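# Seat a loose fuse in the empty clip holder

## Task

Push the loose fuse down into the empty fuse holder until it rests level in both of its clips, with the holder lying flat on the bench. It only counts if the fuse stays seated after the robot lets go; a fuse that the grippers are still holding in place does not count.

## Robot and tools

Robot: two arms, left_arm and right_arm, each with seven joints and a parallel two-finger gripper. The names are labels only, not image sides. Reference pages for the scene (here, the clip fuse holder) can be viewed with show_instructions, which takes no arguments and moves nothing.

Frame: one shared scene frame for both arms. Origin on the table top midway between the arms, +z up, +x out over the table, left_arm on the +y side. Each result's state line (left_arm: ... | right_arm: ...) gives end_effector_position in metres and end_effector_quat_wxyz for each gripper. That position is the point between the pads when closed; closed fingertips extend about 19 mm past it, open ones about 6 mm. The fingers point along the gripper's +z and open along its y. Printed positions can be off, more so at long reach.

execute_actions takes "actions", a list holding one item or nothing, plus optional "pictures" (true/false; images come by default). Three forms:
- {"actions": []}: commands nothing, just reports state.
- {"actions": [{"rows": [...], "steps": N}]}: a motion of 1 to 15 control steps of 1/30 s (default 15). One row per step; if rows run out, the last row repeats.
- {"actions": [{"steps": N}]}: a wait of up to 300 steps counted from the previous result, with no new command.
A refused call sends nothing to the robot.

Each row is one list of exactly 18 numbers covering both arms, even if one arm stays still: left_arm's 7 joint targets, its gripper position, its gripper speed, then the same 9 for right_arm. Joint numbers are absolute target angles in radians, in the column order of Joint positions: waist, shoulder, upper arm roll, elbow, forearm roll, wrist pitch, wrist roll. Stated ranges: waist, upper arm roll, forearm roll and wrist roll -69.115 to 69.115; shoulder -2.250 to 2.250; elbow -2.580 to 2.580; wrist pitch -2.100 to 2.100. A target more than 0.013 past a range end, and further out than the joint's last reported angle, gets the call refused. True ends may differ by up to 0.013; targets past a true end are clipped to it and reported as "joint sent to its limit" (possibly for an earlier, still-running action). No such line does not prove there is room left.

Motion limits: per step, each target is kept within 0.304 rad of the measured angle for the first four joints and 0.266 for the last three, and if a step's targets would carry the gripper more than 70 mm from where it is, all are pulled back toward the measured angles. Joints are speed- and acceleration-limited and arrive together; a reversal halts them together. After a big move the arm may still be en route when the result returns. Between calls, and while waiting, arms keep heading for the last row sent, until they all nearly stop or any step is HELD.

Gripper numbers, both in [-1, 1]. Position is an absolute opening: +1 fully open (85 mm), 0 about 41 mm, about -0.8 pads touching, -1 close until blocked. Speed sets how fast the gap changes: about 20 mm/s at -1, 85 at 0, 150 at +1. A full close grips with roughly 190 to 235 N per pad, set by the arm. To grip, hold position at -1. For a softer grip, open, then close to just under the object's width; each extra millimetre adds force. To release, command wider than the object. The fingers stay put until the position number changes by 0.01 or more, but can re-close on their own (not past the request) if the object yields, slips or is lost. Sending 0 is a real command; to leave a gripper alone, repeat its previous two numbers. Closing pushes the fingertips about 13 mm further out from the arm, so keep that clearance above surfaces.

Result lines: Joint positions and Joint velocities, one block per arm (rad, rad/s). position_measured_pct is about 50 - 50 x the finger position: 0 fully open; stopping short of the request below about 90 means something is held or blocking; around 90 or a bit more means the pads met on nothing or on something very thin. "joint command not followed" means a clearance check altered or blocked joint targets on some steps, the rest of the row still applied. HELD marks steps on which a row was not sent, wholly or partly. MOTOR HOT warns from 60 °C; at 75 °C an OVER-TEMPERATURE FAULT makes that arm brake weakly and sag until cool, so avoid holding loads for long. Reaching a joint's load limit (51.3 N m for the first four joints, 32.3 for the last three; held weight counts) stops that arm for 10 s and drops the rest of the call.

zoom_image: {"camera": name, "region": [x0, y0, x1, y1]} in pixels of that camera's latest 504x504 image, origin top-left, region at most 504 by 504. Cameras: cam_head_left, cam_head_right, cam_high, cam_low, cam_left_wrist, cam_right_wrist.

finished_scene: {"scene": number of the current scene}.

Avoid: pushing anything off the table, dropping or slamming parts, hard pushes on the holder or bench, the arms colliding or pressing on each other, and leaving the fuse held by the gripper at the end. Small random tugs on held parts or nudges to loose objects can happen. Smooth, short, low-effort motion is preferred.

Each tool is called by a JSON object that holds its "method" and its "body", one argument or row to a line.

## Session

{"method": "show_instructions", "body": {

}}

{"method": "execute_actions", "body": {
  "actions": []
}}

Reference images for this scene: Clip fuse holder page 1, Clip fuse holder page 2.

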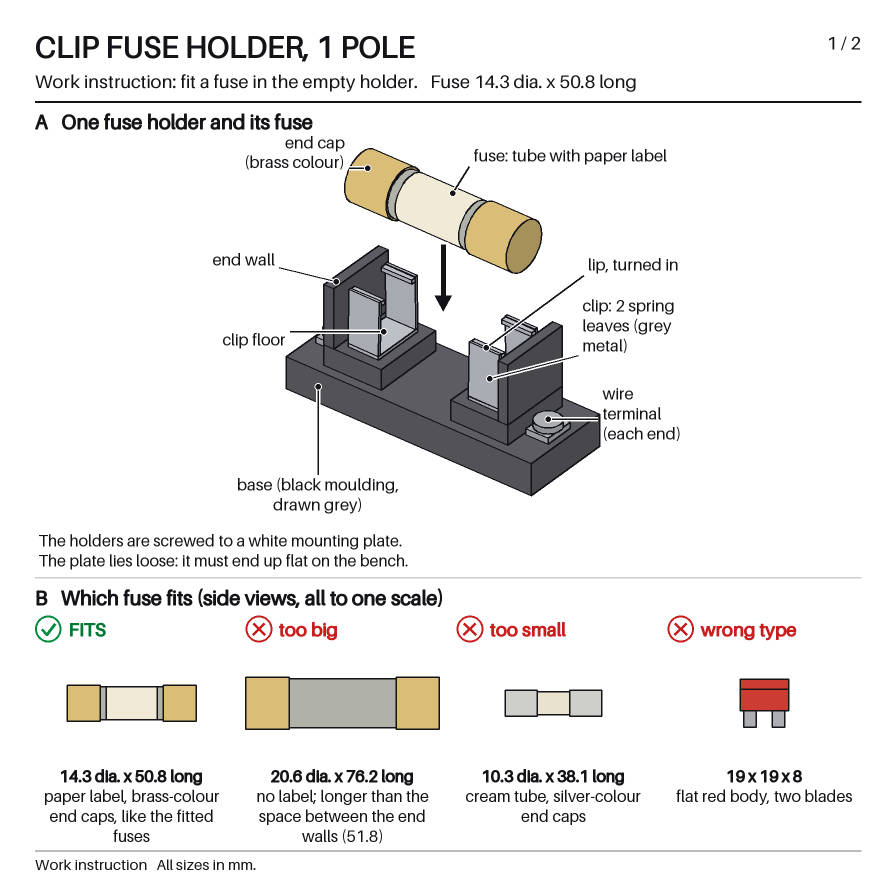

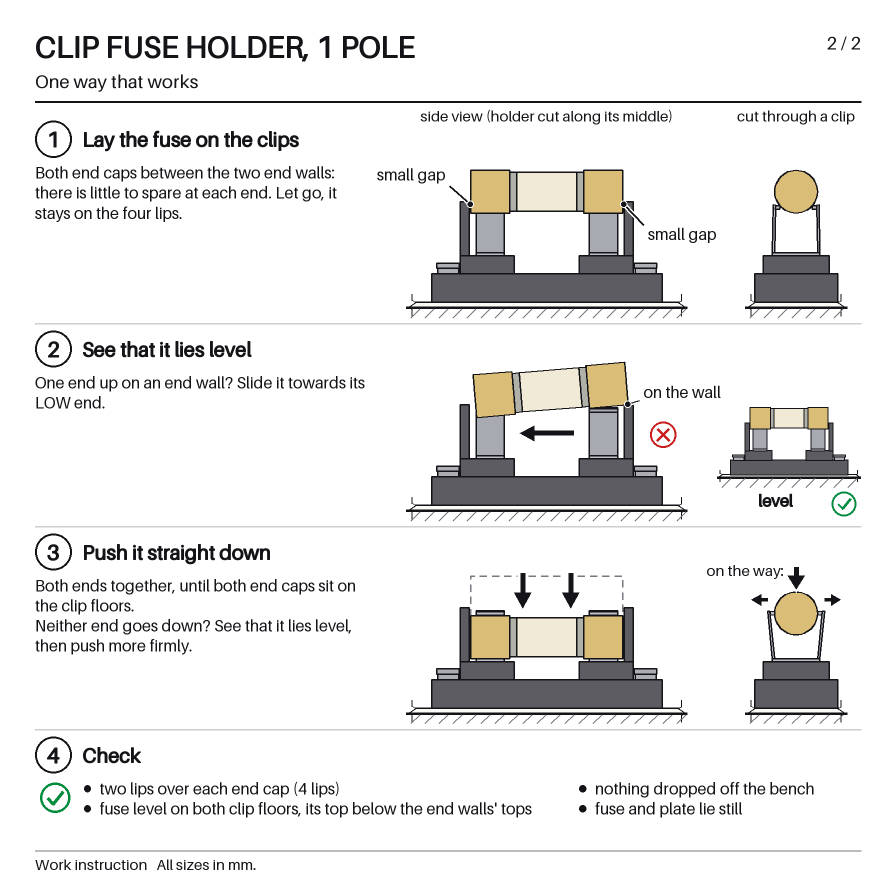

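Scene clock: 0.00 s of 4306.00 s.
left_arm: end_effector_position=(+0.4831, +0.8514, +0.2467) position_measured_pct=0.0 end_effector_quat_wxyz=(-0.018, +0.938, -0.341, +0.054) | right_arm: end_effector_position=(+0.4279, -0.2698, +0.1993) position_measured_pct=0.0 end_effector_quat_wxyz=(-0.002, -0.008, +1.000, -0.001)
Joint positions: left_arm=[-1.064  0.893 -0.287  0.666  0.322  1.548  2.973] | right_arm=[-0.058  0.432  0.002  1.66   0.001  1.055  1.519]
Joint velocities: left_arm=[ 0.001 -0.    -0.003  0.     0.001  0.     0.001] | right_arm=[-0. -0. -0. -0. -0.  0. -0.]

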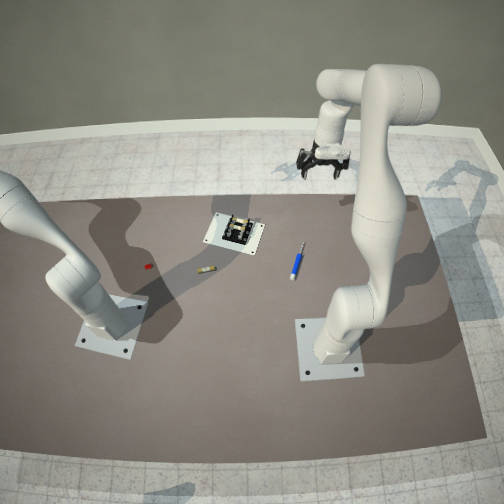

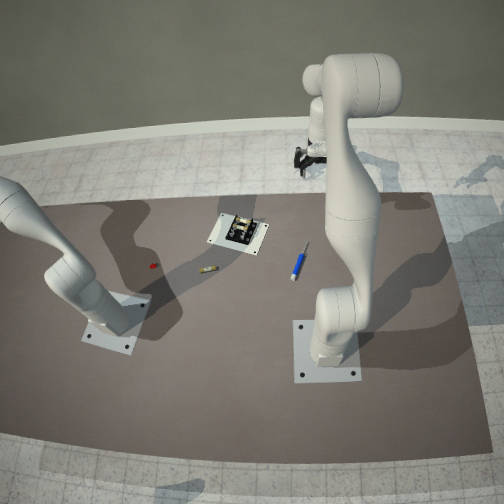

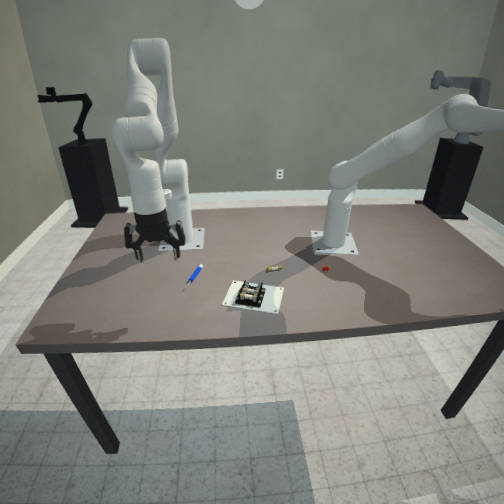

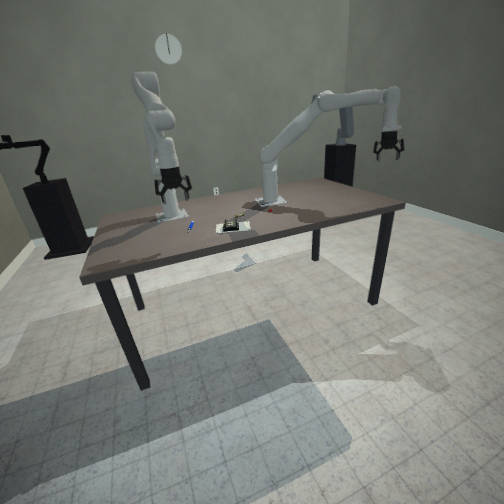

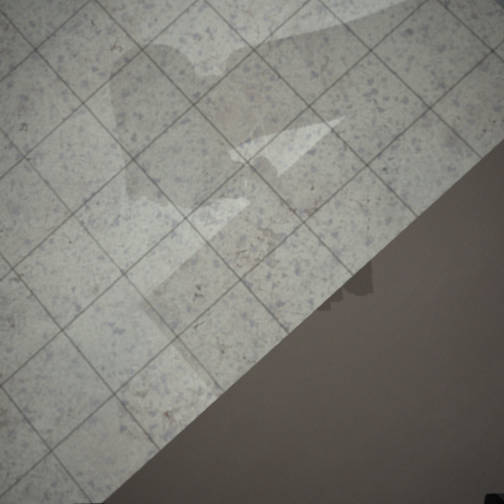

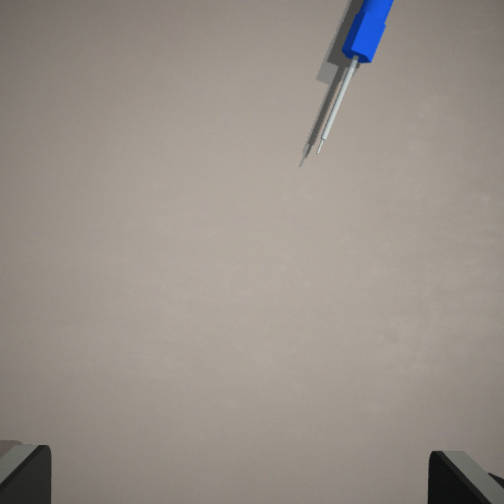

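{"method": "zoom_image", "body": {
  "camera": "cam_head_left",
  "region": [130, 200, 330, 320]
}}

Region (130, 200, 330, 320) of cam_head_left's 504x504 image, scaled by 2.520, with more detail than that image has; it fills the top 302 rows of this view, and the rest is white.

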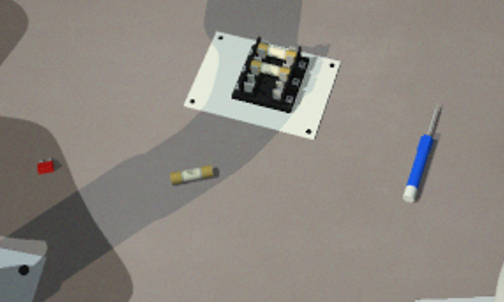

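{"method": "execute_actions", "body": {
  "actions": [
    {"rows": [[-1.064,0.893,-0.287,0.666,0.322,1.548,2.973,1,0,-0.9953,0.5248,0.002,1.9030,0.001,0.7137,2.4077,-0.2,0]], "steps": 15}
  ],
  "pictures": false
}}

{"method": "execute_actions", "body": {
  "actions": [
    {"steps": 35}
  ]
}}

Scene clock: 3.37 s of 4306.00 s.
left_arm: end_effector_position=(+0.4827, +0.8514, +0.2465) position_measured_pct=0.0 end_effector_quat_wxyz=(-0.018, +0.939, -0.340, +0.054) | right_arm: end_effector_position=(+0.3768, -0.1204, +0.1232) position_measured_pct=36.9 end_effector_quat_wxyz=(-0.004, -0.338, +0.941, -0.001)
Joint positions: left_arm=[-1.064  0.893 -0.287  0.666  0.322  1.548  2.973] | right_arm=[-0.422  0.502  0.003  1.841  0.001  0.807  1.828]
Joint velocities: left_arm=[ 0.002  0.     0.002  0.    -0.001  0.     0.001] | right_arm=[-0.961  0.089 -0.003  0.235 -0.001 -0.361  0.839]
Steps of this call (steps 1 to 86: nothing new was sent; steps 87 to 101: all 15 steps of this action). Readings (joint positions | what the end effector reports):
87: left_arm=[-1.064 0.893 -0.287 0.666 0.322 1.548 2.973] | right_arm=[-0.060 0.432 0.002 1.661 0.001 1.054 1.519] | left_arm position_measured_pct=0.0 | right_arm position_measured_pct=0.0
88: left_arm=[-1.064 0.893 -0.287 0.666 0.322 1.548 2.973] | right_arm=[-0.067 0.434 0.003 1.664 0.001 1.049 1.523] | left_arm position_measured_pct=0.0 | right_arm position_measured_pct=0.4
90: left_arm=[-1.064 0.893 -0.287 0.666 0.322 1.548 2.973] | right_arm=[-0.097 0.442 0.005 1.685 0.002 1.026 1.547] | left_arm position_measured_pct=0.0 | right_arm position_measured_pct=4.8
94: left_arm=[-1.064 0.893 -0.287 0.666 0.322 1.548 2.973] | right_arm=[-0.206 0.470 0.003 1.758 0.001 0.934 1.639] | left_arm position_measured_pct=0.0 | right_arm position_measured_pct=15.9
101: the state above

Scene clock: 4.53 s of 4306.00 s.
left_arm: end_effector_position=(+0.4827, +0.8514, +0.2465) position_measured_pct=0.0 end_effector_quat_wxyz=(-0.018, +0.939, -0.340, +0.054) | right_arm: end_effector_position=(+0.2250, +0.0631, +0.1000) position_measured_pct=59.9 end_effector_quat_wxyz=(-0.000, +0.796, -0.605, +0.001)
Joint positions: left_arm=[-1.064  0.893 -0.287  0.666  0.322  1.548  2.973] | right_arm=[-0.995  0.525  0.002  1.903  0.001  0.714  2.408]
Joint velocities: left_arm=[ 0.    -0.001  0.     0.     0.002 -0.001  0.001] | right_arm=[-0.     0.     0.     0.     0.     0.    -0.002]
Steps of this call (steps 1 to 35: the robot went on to your last target). Readings (joint positions | what the end effector reports):
1: left_arm=[-1.064 0.893 -0.287 0.666 0.322 1.548 2.973] | right_arm=[-0.455 0.504 0.003 1.849 0.001 0.795 1.856] | left_arm position_measured_pct=0.0 | right_arm position_measured_pct=39.7
2: left_arm=[-1.064 0.893 -0.287 0.666 0.322 1.548 2.973] | right_arm=[-0.487 0.507 0.003 1.855 0.001 0.785 1.884] | left_arm position_measured_pct=0.0 | right_arm position_measured_pct=42.9
4: left_arm=[-1.064 0.893 -0.287 0.666 0.322 1.548 2.973] | right_arm=[-0.552 0.511 0.002 1.866 0.001 0.769 1.941] | left_arm position_measured_pct=0.0 | right_arm position_measured_pct=48.8
8: left_arm=[-1.064 0.893 -0.287 0.666 0.322 1.548 2.973] | right_arm=[-0.683 0.517 0.002 1.881 0.001 0.746 2.056] | left_arm position_measured_pct=0.0 | right_arm position_measured_pct=58.7
35: the state above

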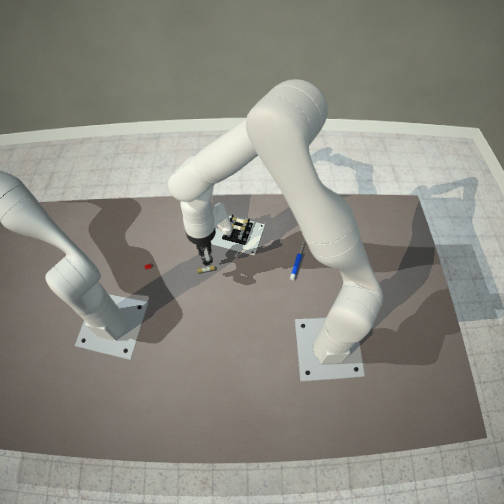

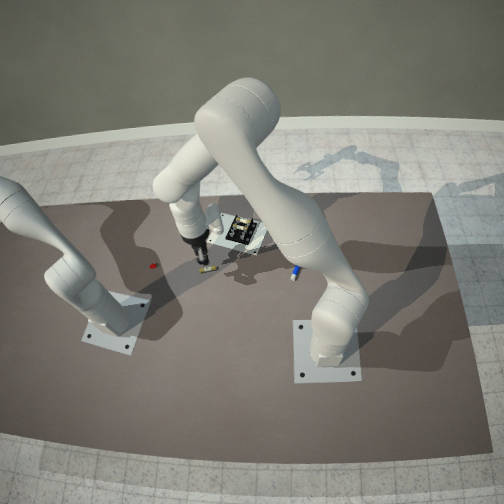

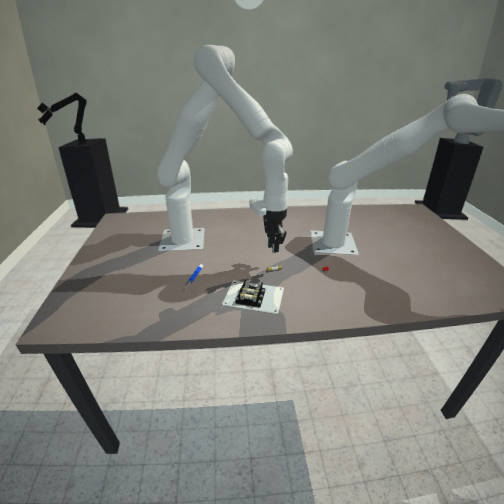

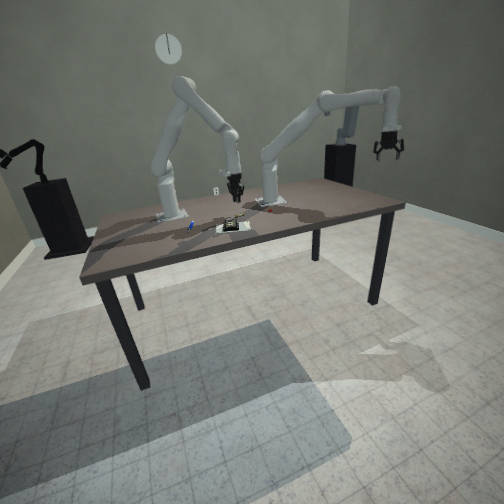

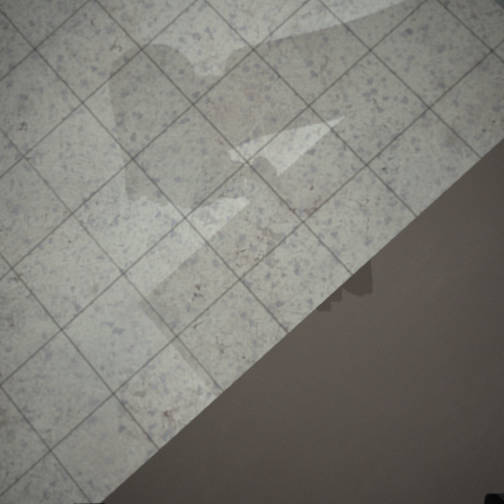

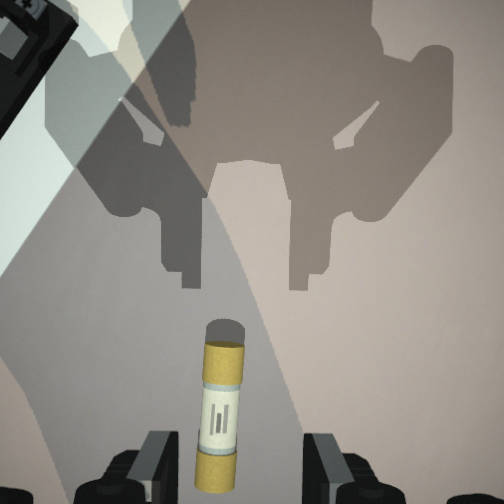

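{"method": "execute_actions", "body": {
  "actions": [
    {"rows": [[-1.064,0.893,-0.287,0.666,0.322,1.548,2.973,1,0,-0.9920,0.6707,0.002,1.9215,0.001,0.5494,2.357,-0.2,0]], "steps": 15}
  ],
  "pictures": false
}}

{"method": "execute_actions", "body": {
  "actions": [
    {"steps": 10}
  ]
}}

{"method": "zoom_image", "body": {
  "camera": "cam_right_wrist",
  "region": [120, 340, 360, 504]
}}

Scene clock: 6.80 s of 4306.00 s.
left_arm: end_effector_position=(+0.4827, +0.8514, +0.2465) position_measured_pct=0.0 end_effector_quat_wxyz=(-0.018, +0.939, -0.340, +0.054) | right_arm: end_effector_position=(+0.2311, +0.0703, +0.0360) position_measured_pct=59.9 end_effector_quat_wxyz=(-0.001, +0.780, -0.626, +0.001)
Joint positions: left_arm=[-1.064  0.893 -0.287  0.666  0.322  1.548  2.973] | right_arm=[-0.992  0.669  0.002  1.922  0.001  0.549  2.357]
Joint velocities: left_arm=[ 0.001  0.     0.001  0.     0.    -0.     0.001] | right_arm=[-0.001  0.02   0.    -0.    -0.    -0.     0.   ]
Steps of this call (steps 1 to 15: the robot went on to your last target; steps 16 to 53: nothing new was sent; steps 54 to 68: all 15 steps of this action). Readings (joint positions | what the end effector reports):
54: left_arm=[-1.064 0.893 -0.287 0.666 0.322 1.548 2.973] | right_arm=[-0.995 0.526 0.002 1.903 0.001 0.713 2.407] | left_arm position_measured_pct=0.0 | right_arm position_measured_pct=59.9
55: left_arm=[-1.064 0.893 -0.287 0.666 0.322 1.548 2.973] | right_arm=[-0.995 0.533 0.002 1.903 0.001 0.707 2.406] | left_arm position_measured_pct=0.0 | right_arm position_measured_pct=59.9
57: left_arm=[-1.064 0.893 -0.287 0.666 0.322 1.548 2.973] | right_arm=[-0.994 0.563 0.002 1.906 0.001 0.677 2.397] | left_arm position_measured_pct=0.0 | right_arm position_measured_pct=59.9
61: left_arm=[-1.064 0.893 -0.287 0.666 0.322 1.548 2.973] | right_arm=[-0.993 0.648 0.002 1.919 0.001 0.576 2.365] | left_arm position_measured_pct=0.0 | right_arm position_measured_pct=59.9
68: the state above

Scene clock: 7.13 s of 4306.00 s.
left_arm: end_effector_position=(+0.4827, +0.8514, +0.2465) position_measured_pct=0.0 end_effector_quat_wxyz=(-0.018, +0.939, -0.340, +0.054) | right_arm: end_effector_position=(+0.2309, +0.0699, +0.0351) position_measured_pct=59.9 end_effector_quat_wxyz=(-0.000, +0.780, -0.626, +0.001)
Joint positions: left_arm=[-1.064  0.893 -0.287  0.666  0.322  1.548  2.973] | right_arm=[-0.992  0.671  0.002  1.922  0.001  0.549  2.357]
Joint velocities: left_arm=[ 0.001 -0.001  0.002  0.    -0.002 -0.    -0.   ] | right_arm=[ 0.001  0.001  0.    -0.    -0.     0.     0.002]
Steps of this call (steps 1 to 10: the robot went on to your last target). Readings (joint positions | what the end effector reports):
1: left_arm=[-1.064 0.893 -0.287 0.666 0.322 1.548 2.973] | right_arm=[-0.992 0.669 0.002 1.922 0.001 0.549 2.357] | left_arm position_measured_pct=0.0 | right_arm position_measured_pct=59.9
2: left_arm=[-1.064 0.893 -0.287 0.666 0.322 1.548 2.973] | right_arm=[-0.992 0.670 0.002 1.922 0.001 0.549 2.357] | left_arm position_measured_pct=0.0 | right_arm position_measured_pct=59.9
4: left_arm=[-1.064 0.893 -0.287 0.666 0.322 1.548 2.973] | right_arm=[-0.992 0.670 0.002 1.922 0.001 0.549 2.357] | left_arm position_measured_pct=0.0 | right_arm position_measured_pct=59.9
8: left_arm=[-1.064 0.893 -0.287 0.666 0.322 1.548 2.973] | right_arm=[-0.992 0.671 0.002 1.922 0.001 0.549 2.357] | left_arm position_measured_pct=0.0 | right_arm position_measured_pct=59.9
10: the state above

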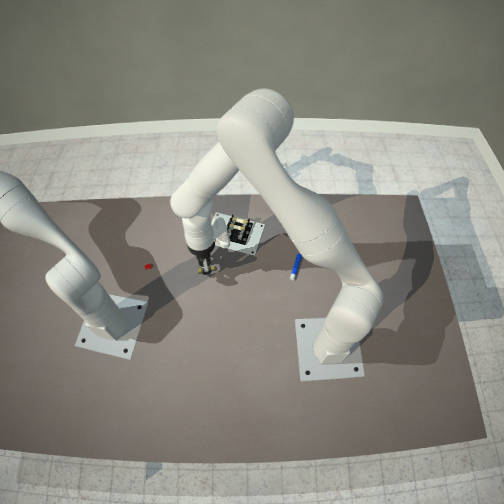

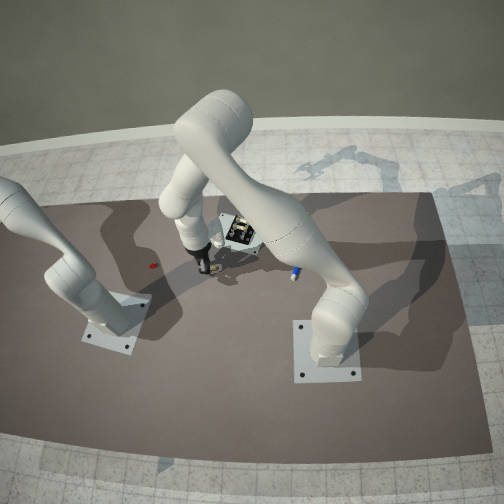

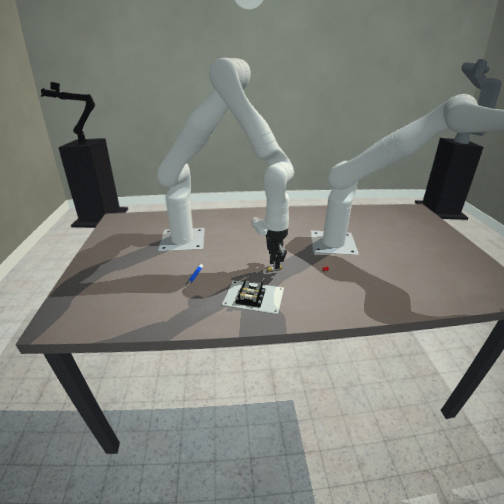

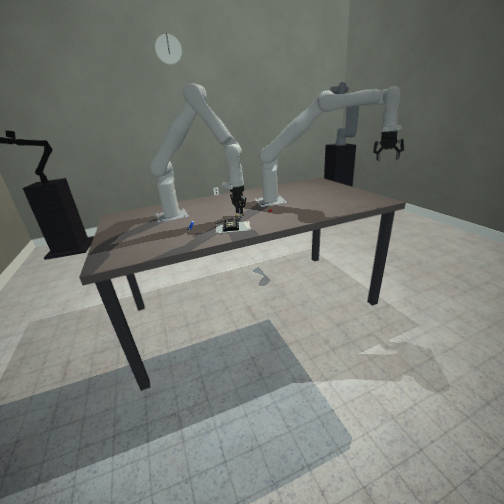

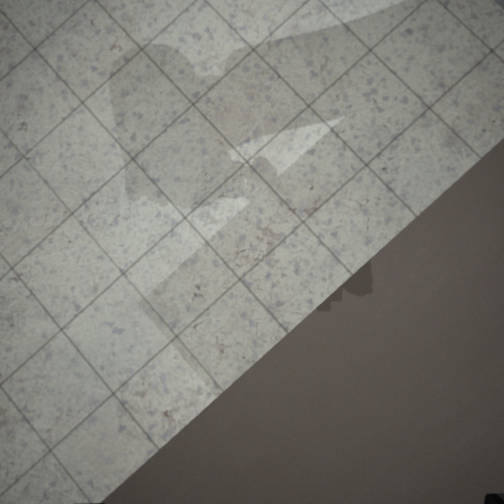

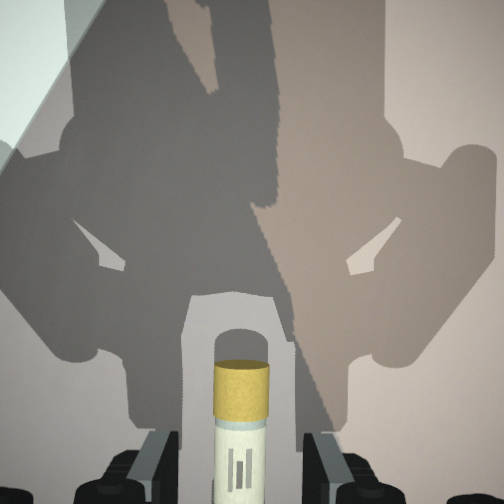

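Region (120, 340, 360, 504) of cam_right_wrist's 504x504 image, scaled by 2.100; it fills the top 344 rows of this view, and the rest is white.

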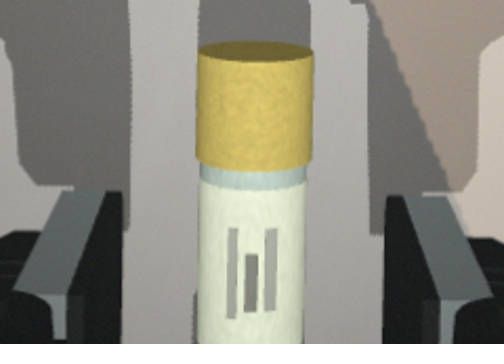

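{"method": "execute_actions", "body": {
  "actions": [
    {"rows": [[-1.064,0.893,-0.287,0.666,0.322,1.548,2.973,1,0,-0.9920,0.7013,0.002,1.9276,0.001,0.5127,2.357,-0.2,0]], "steps": 12}
  ],
  "pictures": false
}}

{"method": "execute_actions", "body": {
  "actions": [
    {"rows": [[-1.064,0.893,-0.287,0.666,0.322,1.548,2.973,1,0,-0.9920,0.7013,0.002,1.9276,0.001,0.5127,2.357,-1,-0.5]], "steps": 15}
  ],
  "pictures": false
}}

{"method": "execute_actions", "body": {
  "actions": [
    {"steps": 8}
  ]
}}

Scene clock: 8.33 s of 4306.00 s.
left_arm: end_effector_position=(+0.4827, +0.8514, +0.2465) position_measured_pct=0.0 end_effector_quat_wxyz=(-0.018, +0.939, -0.340, +0.054) | right_arm: end_effector_position=(+0.2310, +0.0700, +0.0212) position_measured_pct=59.9 end_effector_quat_wxyz=(-0.000, +0.780, -0.626, +0.001)
Joint positions: left_arm=[-1.064  0.893 -0.287  0.666  0.322  1.548  2.973] | right_arm=[-0.992  0.701  0.002  1.928  0.001  0.513  2.357]
Joint velocities: left_arm=[ 0.002  0.001 -0.002  0.     0.    -0.    -0.001] | right_arm=[ 0.002  0.004 -0.     0.001 -0.    -0.    -0.001]
Steps of this call (steps 1 to 15: the robot went on to your last target; steps 16 to 24: nothing new was sent; steps 25 to 36: all 12 steps of this action). Readings (joint positions | what the end effector reports):
25: left_arm=[-1.064 0.893 -0.287 0.666 0.322 1.548 2.973] | right_arm=[-0.992 0.672 0.002 1.922 0.001 0.548 2.357] | left_arm position_measured_pct=0.0 | right_arm position_measured_pct=59.9
26: left_arm=[-1.064 0.893 -0.287 0.666 0.322 1.548 2.973] | right_arm=[-0.992 0.679 0.002 1.922 0.001 0.542 2.357] | left_arm position_measured_pct=0.0 | right_arm position_measured_pct=59.9
28: left_arm=[-1.064 0.893 -0.287 0.666 0.322 1.548 2.973] | right_arm=[-0.992 0.697 0.002 1.926 0.001 0.520 2.357] | left_arm position_measured_pct=0.0 | right_arm position_measured_pct=59.9
32: left_arm=[-1.064 0.893 -0.287 0.666 0.322 1.548 2.973] | right_arm=[-0.992 0.700 0.002 1.928 0.001 0.513 2.357] | left_arm position_measured_pct=0.0 | right_arm position_measured_pct=59.9
36: the state above

Scene clock: 8.83 s of 4306.00 s.
left_arm: end_effector_position=(+0.4827, +0.8514, +0.2465) position_measured_pct=0.0 end_effector_quat_wxyz=(-0.018, +0.939, -0.340, +0.054) | right_arm: end_effector_position=(+0.2310, +0.0700, +0.0213) position_measured_pct=79.8 end_effector_quat_wxyz=(-0.000, +0.780, -0.626, +0.001)
Joint positions: left_arm=[-1.064  0.893 -0.287  0.666  0.322  1.548  2.973] | right_arm=[-0.992  0.701  0.002  1.928  0.001  0.513  2.357]
Joint velocities: left_arm=[-0.001 -0.001 -0.002 -0.    -0.001  0.001 -0.   ] | right_arm=[ 0.001 -0.004  0.     0.    -0.     0.     0.001]
Steps of this call (steps 1 to 15: all 15 steps of this action). Readings (joint positions | what the end effector reports):
1: left_arm=[-1.064 0.893 -0.287 0.666 0.322 1.548 2.973] | right_arm=[-0.992 0.701 0.002 1.928 0.001 0.513 2.357] | left_arm position_measured_pct=0.0 | right_arm position_measured_pct=59.9
2: left_arm=[-1.064 0.893 -0.287 0.666 0.322 1.548 2.973] | right_arm=[-0.992 0.701 0.002 1.928 0.001 0.513 2.357] | left_arm position_measured_pct=0.0 | right_arm position_measured_pct=60.3
4: left_arm=[-1.064 0.893 -0.287 0.666 0.322 1.548 2.973] | right_arm=[-0.992 0.701 0.002 1.928 0.001 0.513 2.357] | left_arm position_measured_pct=0.0 | right_arm position_measured_pct=62.7
8: left_arm=[-1.064 0.893 -0.287 0.666 0.322 1.548 2.973] | right_arm=[-0.992 0.701 0.002 1.928 0.001 0.513 2.357] | left_arm position_measured_pct=0.0 | right_arm position_measured_pct=69.8
15: the state above

Scene clock: 9.10 s of 4306.00 s.
left_arm: end_effector_position=(+0.4827, +0.8514, +0.2465) position_measured_pct=0.0 end_effector_quat_wxyz=(-0.018, +0.939, -0.340, +0.054) | right_arm: end_effector_position=(+0.2310, +0.0700, +0.0214) position_measured_pct=81.7 end_effector_quat_wxyz=(-0.000, +0.780, -0.626, +0.001)
Joint positions: left_arm=[-1.064  0.893 -0.287  0.666  0.322  1.548  2.973] | right_arm=[-0.992  0.701  0.002  1.928  0.001  0.513  2.357]
Joint velocities: left_arm=[ 0.001  0.     0.001  0.    -0.003  0.    -0.001] | right_arm=[ 0.     0.    -0.     0.001  0.    -0.     0.003]
Steps of this call (steps 1 to 8: the robot went on to your last target). Readings (joint positions | what the end effector reports):
1: left_arm=[-1.064 0.893 -0.287 0.666 0.322 1.548 2.973] | right_arm=[-0.992 0.701 0.002 1.928 0.001 0.513 2.357] | left_arm position_measured_pct=0.0 | right_arm position_measured_pct=80.6
2: left_arm=[-1.064 0.893 -0.287 0.666 0.322 1.548 2.973] | right_arm=[-0.992 0.701 0.002 1.927 0.001 0.513 2.357] | left_arm position_measured_pct=0.0 | right_arm position_measured_pct=81.3
4: left_arm=[-1.064 0.893 -0.287 0.666 0.322 1.548 2.973] | right_arm=[-0.992 0.701 0.002 1.927 0.001 0.513 2.357] | left_arm position_measured_pct=0.0 | right_arm position_measured_pct=81.7
8: the state above

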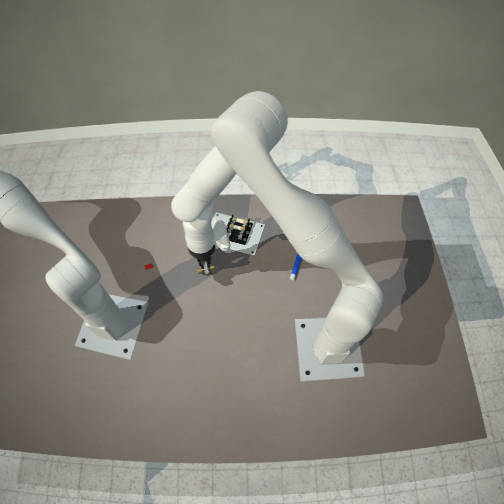

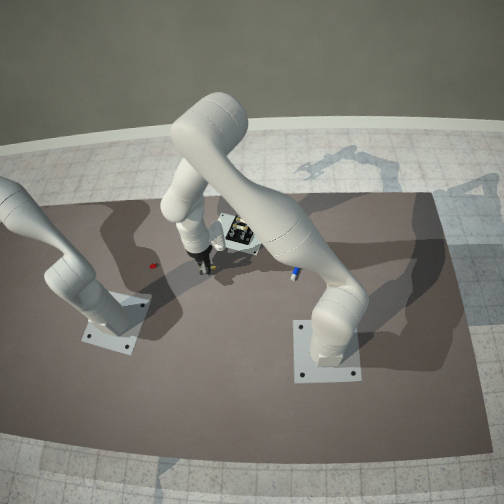

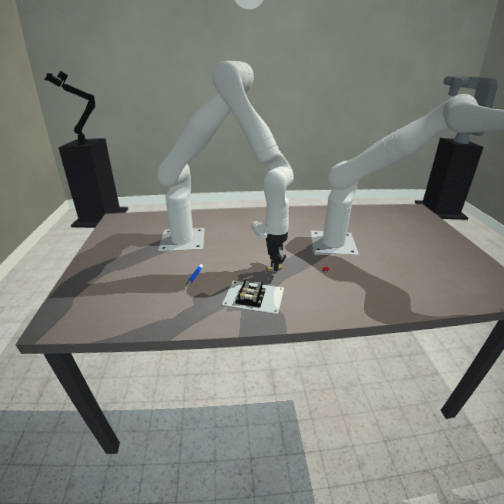

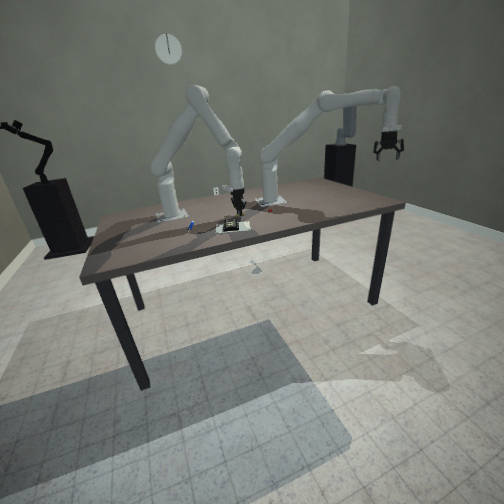

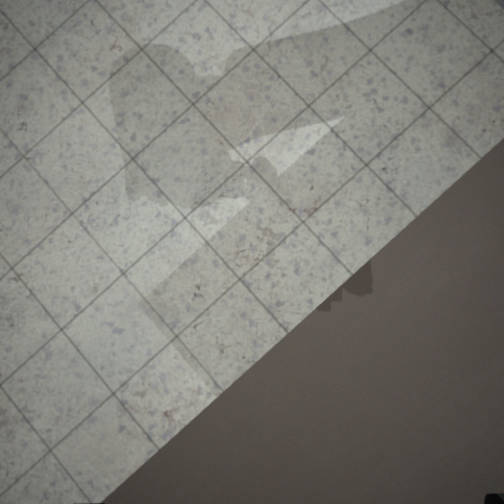

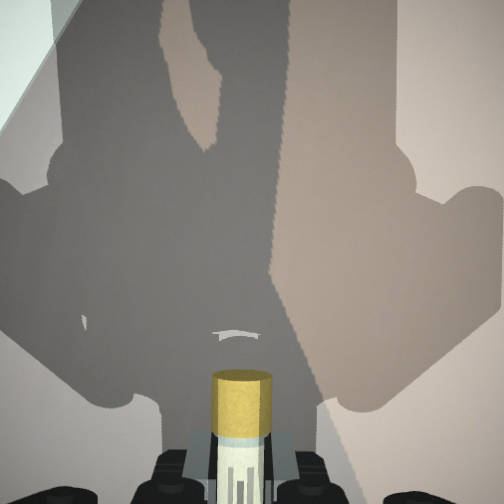

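{"method": "execute_actions", "body": {
  "actions": [
    {"rows": [[-1.064,0.893,-0.287,0.666,0.322,1.548,2.973,1,0,-0.9920,0.56,0.002,1.90,0.001,0.68,2.357,-1,-0.5],[-1.064,0.893,-0.287,0.666,0.322,1.548,2.973,1,0,-0.9920,0.56,0.002,1.90,0.001,0.68,2.357,-1,-0.5],[-1.064,0.893,-0.287,0.666,0.322,1.548,2.973,1,0,-0.9920,0.56,0.002,1.90,0.001,0.68,2.357,-1,-0.5],[-1.064,0.893,-0.287,0.666,0.322,1.548,2.973,1,0,-0.9920,0.56,0.002,1.90,0.001,0.68,2.357,-1,-0.5],[-1.064,0.893,-0.287,0.666,0.322,1.548,2.973,1,0,-0.6654,0.5689,0.002,1.8134,0.001,0.7594,2.1511,-1,-0.5]], "steps": 15}
  ],
  "pictures": false
}}

{"method": "execute_actions", "body": {
  "actions": [
    {"steps": 22}
  ]
}}

Scene clock: 11.57 s of 4306.00 s.
left_arm: end_effector_position=(+0.4827, +0.8514, +0.2465) position_measured_pct=0.0 end_effector_quat_wxyz=(-0.018, +0.939, -0.340, +0.054) | right_arm: end_effector_position=(+0.3137, +0.0124, +0.0906) position_measured_pct=81.7 end_effector_quat_wxyz=(+0.001, -0.648, +0.762, -0.001)
Joint positions: left_arm=[-1.064  0.893 -0.287  0.666  0.322  1.548  2.973] | right_arm=[-0.759  0.579  0.002  1.837  0.001  0.724  2.211]
Joint velocities: left_arm=[-0.    -0.002  0.001  0.    -0.     0.001  0.001] | right_arm=[ 0.865 -0.071  0.02  -0.226  0.008  0.339 -0.574]
Steps of this call (steps 1 to 15: the robot went on to your last target; steps 16 to 59: nothing new was sent; steps 60 to 74: all 15 steps of this action). Readings (joint positions | what the end effector reports):
60: left_arm=[-1.064 0.893 -0.287 0.666 0.322 1.548 2.973] | right_arm=[-0.992 0.699 0.002 1.927 0.001 0.514 2.357] | left_arm position_measured_pct=0.0 | right_arm position_measured_pct=81.7
61: left_arm=[-1.064 0.893 -0.287 0.666 0.322 1.548 2.973] | right_arm=[-0.992 0.693 0.002 1.927 0.001 0.520 2.357] | left_arm position_measured_pct=0.0 | right_arm position_measured_pct=81.7
63: left_arm=[-1.064 0.893 -0.287 0.666 0.322 1.548 2.973] | right_arm=[-0.992 0.663 0.002 1.922 0.001 0.552 2.357] | left_arm position_measured_pct=0.0 | right_arm position_measured_pct=81.7
67: left_arm=[-1.064 0.893 -0.287 0.666 0.322 1.548 2.973] | right_arm=[-0.961 0.594 -0.000 1.893 0.000 0.641 2.340] | left_arm position_measured_pct=0.0 | right_arm position_measured_pct=81.7
74: the state above

Scene clock: 12.30 s of 4306.00 s.
left_arm: end_effector_position=(+0.4827, +0.8514, +0.2465) position_measured_pct=0.0 end_effector_quat_wxyz=(-0.018, +0.939, -0.340, +0.054) | right_arm: end_effector_position=(+0.3418, -0.0180, +0.1000) position_measured_pct=81.7 end_effector_quat_wxyz=(-0.000, -0.587, +0.809, -0.001)
Joint positions: left_arm=[-1.064  0.893 -0.287  0.666  0.322  1.548  2.973] | right_arm=[-0.665  0.569  0.002  1.813  0.001  0.759  2.151]
Joint velocities: left_arm=[ 0.001 -0.001  0.001  0.    -0.    -0.    -0.001] | right_arm=[ 0.002 -0.    -0.    -0.    -0.     0.     0.001]
Steps of this call (steps 1 to 22: the robot went on to your last target). Readings (joint positions | what the end effector reports):
1: left_arm=[-1.064 0.893 -0.287 0.666 0.322 1.548 2.973] | right_arm=[-0.732 0.576 0.002 1.830 0.001 0.734 2.193] | left_arm position_measured_pct=0.0 | right_arm position_measured_pct=81.7
2: left_arm=[-1.064 0.893 -0.287 0.666 0.322 1.548 2.973] | right_arm=[-0.710 0.574 0.003 1.824 0.002 0.743 2.178] | left_arm position_measured_pct=0.0 | right_arm position_measured_pct=81.7
4: left_arm=[-1.064 0.893 -0.287 0.666 0.322 1.548 2.973] | right_arm=[-0.682 0.570 0.005 1.816 0.002 0.755 2.158] | left_arm position_measured_pct=0.0 | right_arm position_measured_pct=81.7
8: left_arm=[-1.064 0.893 -0.287 0.666 0.322 1.548 2.973] | right_arm=[-0.671 0.569 0.003 1.813 0.001 0.759 2.151] | left_arm position_measured_pct=0.0 | right_arm position_measured_pct=81.7
22: the state above

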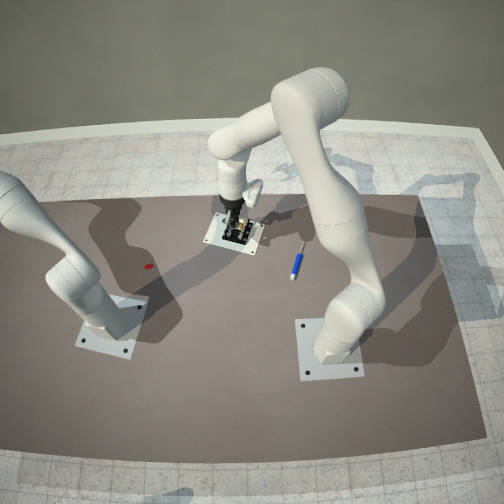

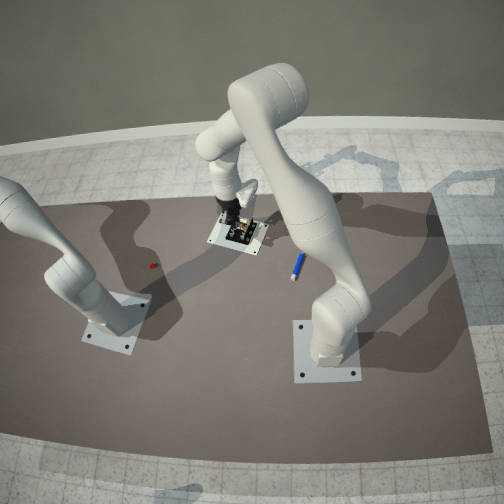

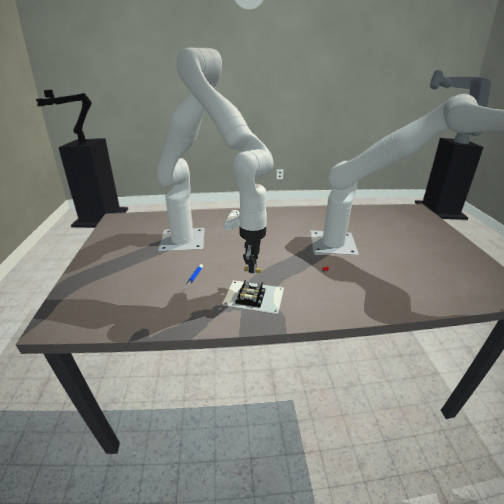

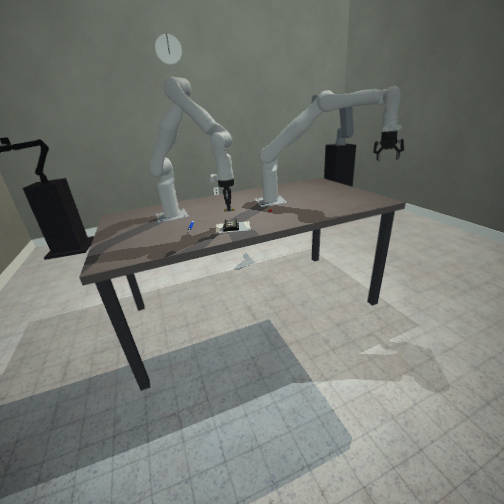

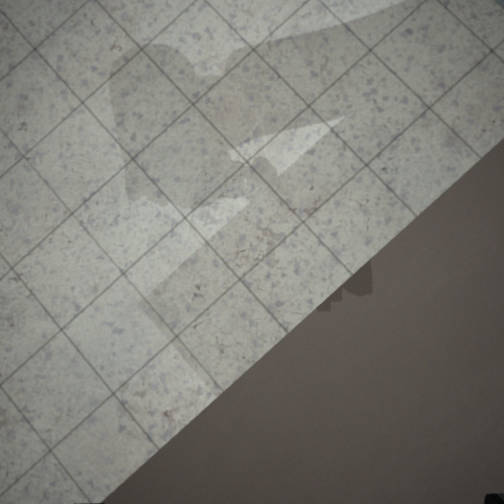

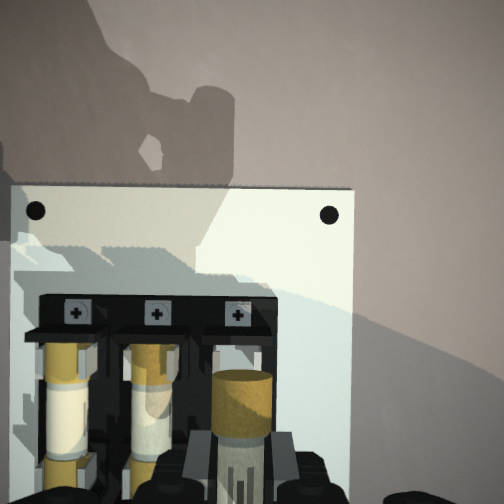

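{"method": "execute_actions", "body": {
  "actions": [
    {"rows": [[-1.064,0.893,-0.287,0.666,0.322,1.548,2.973,1,0,-0.6645,0.6501,0.002,1.8423,0.001,0.6491,2.152,-1,-0.5]], "steps": 15}
  ],
  "pictures": false
}}

{"method": "execute_actions", "body": {
  "actions": [
    {"steps": 8}
  ]
}}

{"method": "zoom_image", "body": {
  "camera": "cam_right_wrist",
  "region": [180, 330, 300, 410]
}}

{"method": "zoom_image", "body": {
  "camera": "cam_high",
  "region": [215, 255, 295, 320]
}}

Scene clock: 14.40 s of 4306.00 s.
left_arm: end_effector_position=(+0.4827, +0.8514, +0.2465) position_measured_pct=0.0 end_effector_quat_wxyz=(-0.018, +0.939, -0.340, +0.054) | right_arm: end_effector_position=(+0.3435, -0.0172, +0.0584) position_measured_pct=81.7 end_effector_quat_wxyz=(+0.000, -0.587, +0.809, -0.001)
Joint positions: left_arm=[-1.064  0.893 -0.287  0.666  0.322  1.548  2.973] | right_arm=[-0.665  0.649  0.002  1.842  0.001  0.649  2.152]
Joint velocities: left_arm=[-0.001 -0.001 -0.004 -0.    -0.    -0.    -0.002] | right_arm=[-0.     0.007 -0.    -0.    -0.     0.     0.002]
Steps of this call (steps 1 to 15: the robot went on to your last target; steps 16 to 48: nothing new was sent; steps 49 to 63: all 15 steps of this action). Readings (joint positions | what the end effector reports):
49: left_arm=[-1.064 0.893 -0.287 0.666 0.322 1.548 2.973] | right_arm=[-0.665 0.570 0.002 1.814 0.001 0.758 2.151] | left_arm position_measured_pct=0.0 | right_arm position_measured_pct=81.7
50: left_arm=[-1.064 0.893 -0.287 0.666 0.322 1.548 2.973] | right_arm=[-0.665 0.577 0.002 1.815 0.001 0.751 2.151] | left_arm position_measured_pct=0.0 | right_arm position_measured_pct=81.7
52: left_arm=[-1.064 0.893 -0.287 0.666 0.322 1.548 2.973] | right_arm=[-0.665 0.606 0.002 1.824 0.001 0.715 2.151] | left_arm position_measured_pct=0.0 | right_arm position_measured_pct=81.7
56: left_arm=[-1.064 0.893 -0.287 0.666 0.322 1.548 2.973] | right_arm=[-0.665 0.646 0.002 1.843 0.001 0.652 2.152] | left_arm position_measured_pct=0.0 | right_arm position_measured_pct=81.7
63: the state above

Scene clock: 14.67 s of 4306.00 s.
left_arm: end_effector_position=(+0.4827, +0.8514, +0.2465) position_measured_pct=0.0 end_effector_quat_wxyz=(-0.018, +0.939, -0.340, +0.054) | right_arm: end_effector_position=(+0.3434, -0.0172, +0.0581) position_measured_pct=81.7 end_effector_quat_wxyz=(+0.000, -0.587, +0.809, -0.001)
Joint positions: left_arm=[-1.064  0.893 -0.287  0.666  0.322  1.548  2.973] | right_arm=[-0.665  0.65   0.002  1.842  0.001  0.649  2.152]
Joint velocities: left_arm=[-0.001  0.    -0.001  0.     0.    -0.    -0.   ] | right_arm=[-0.     0.     0.     0.001 -0.     0.     0.003]
Steps of this call (steps 1 to 8: the robot went on to your last target). Readings (joint positions | what the end effector reports):
1: left_arm=[-1.064 0.893 -0.287 0.666 0.322 1.548 2.973] | right_arm=[-0.665 0.650 0.002 1.842 0.001 0.649 2.152] | left_arm position_measured_pct=0.0 | right_arm position_measured_pct=81.7
2: left_arm=[-1.064 0.893 -0.287 0.666 0.322 1.548 2.973] | right_arm=[-0.665 0.650 0.002 1.842 0.001 0.649 2.152] | left_arm position_measured_pct=0.0 | right_arm position_measured_pct=81.7
4: left_arm=[-1.064 0.893 -0.287 0.666 0.322 1.548 2.973] | right_arm=[-0.665 0.650 0.002 1.842 0.001 0.649 2.152] | left_arm position_measured_pct=0.0 | right_arm position_measured_pct=81.7
8: the state above

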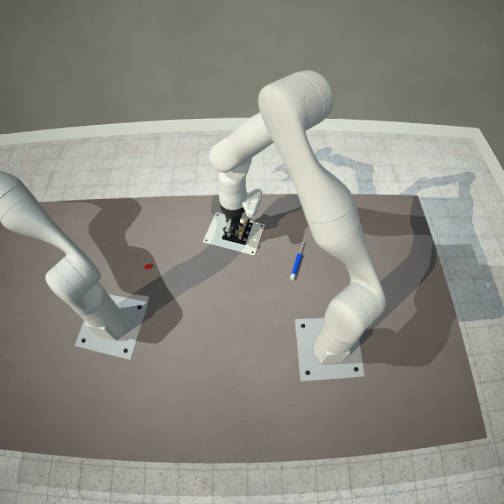

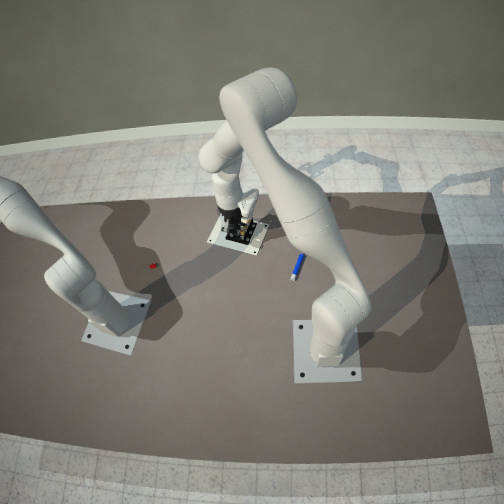

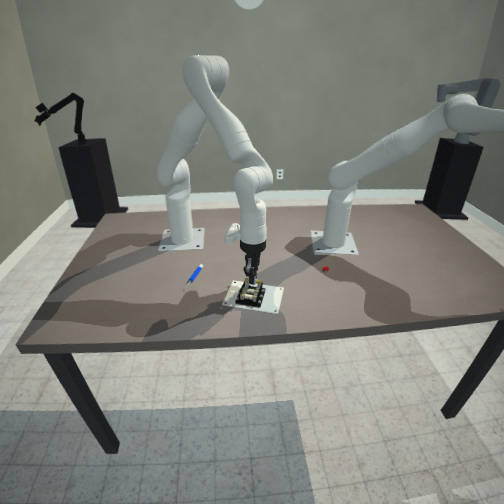

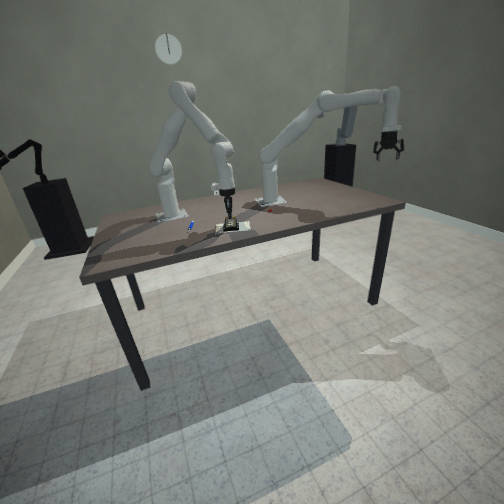

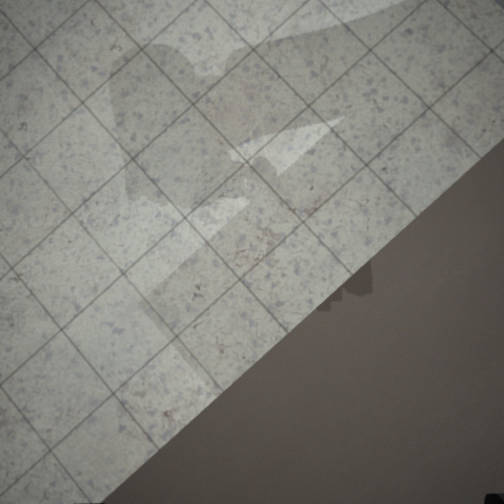

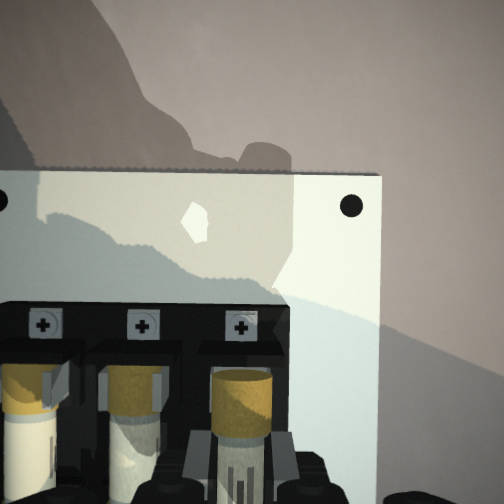

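Region (180, 330, 300, 410) of cam_right_wrist's 504x504 image, scaled by 4.200.

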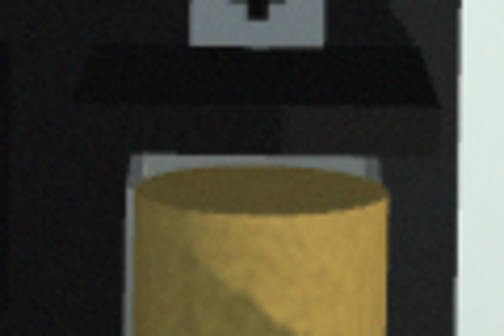

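Region (215, 255, 295, 320) of cam_high's 504x504 image, scaled by 6.300, with more detail than that image has; it fills the top 410 rows of this view, and the rest is white.

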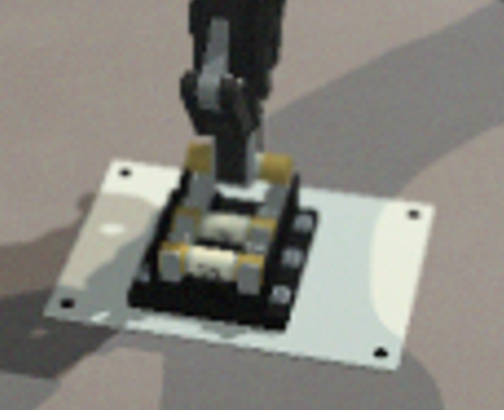

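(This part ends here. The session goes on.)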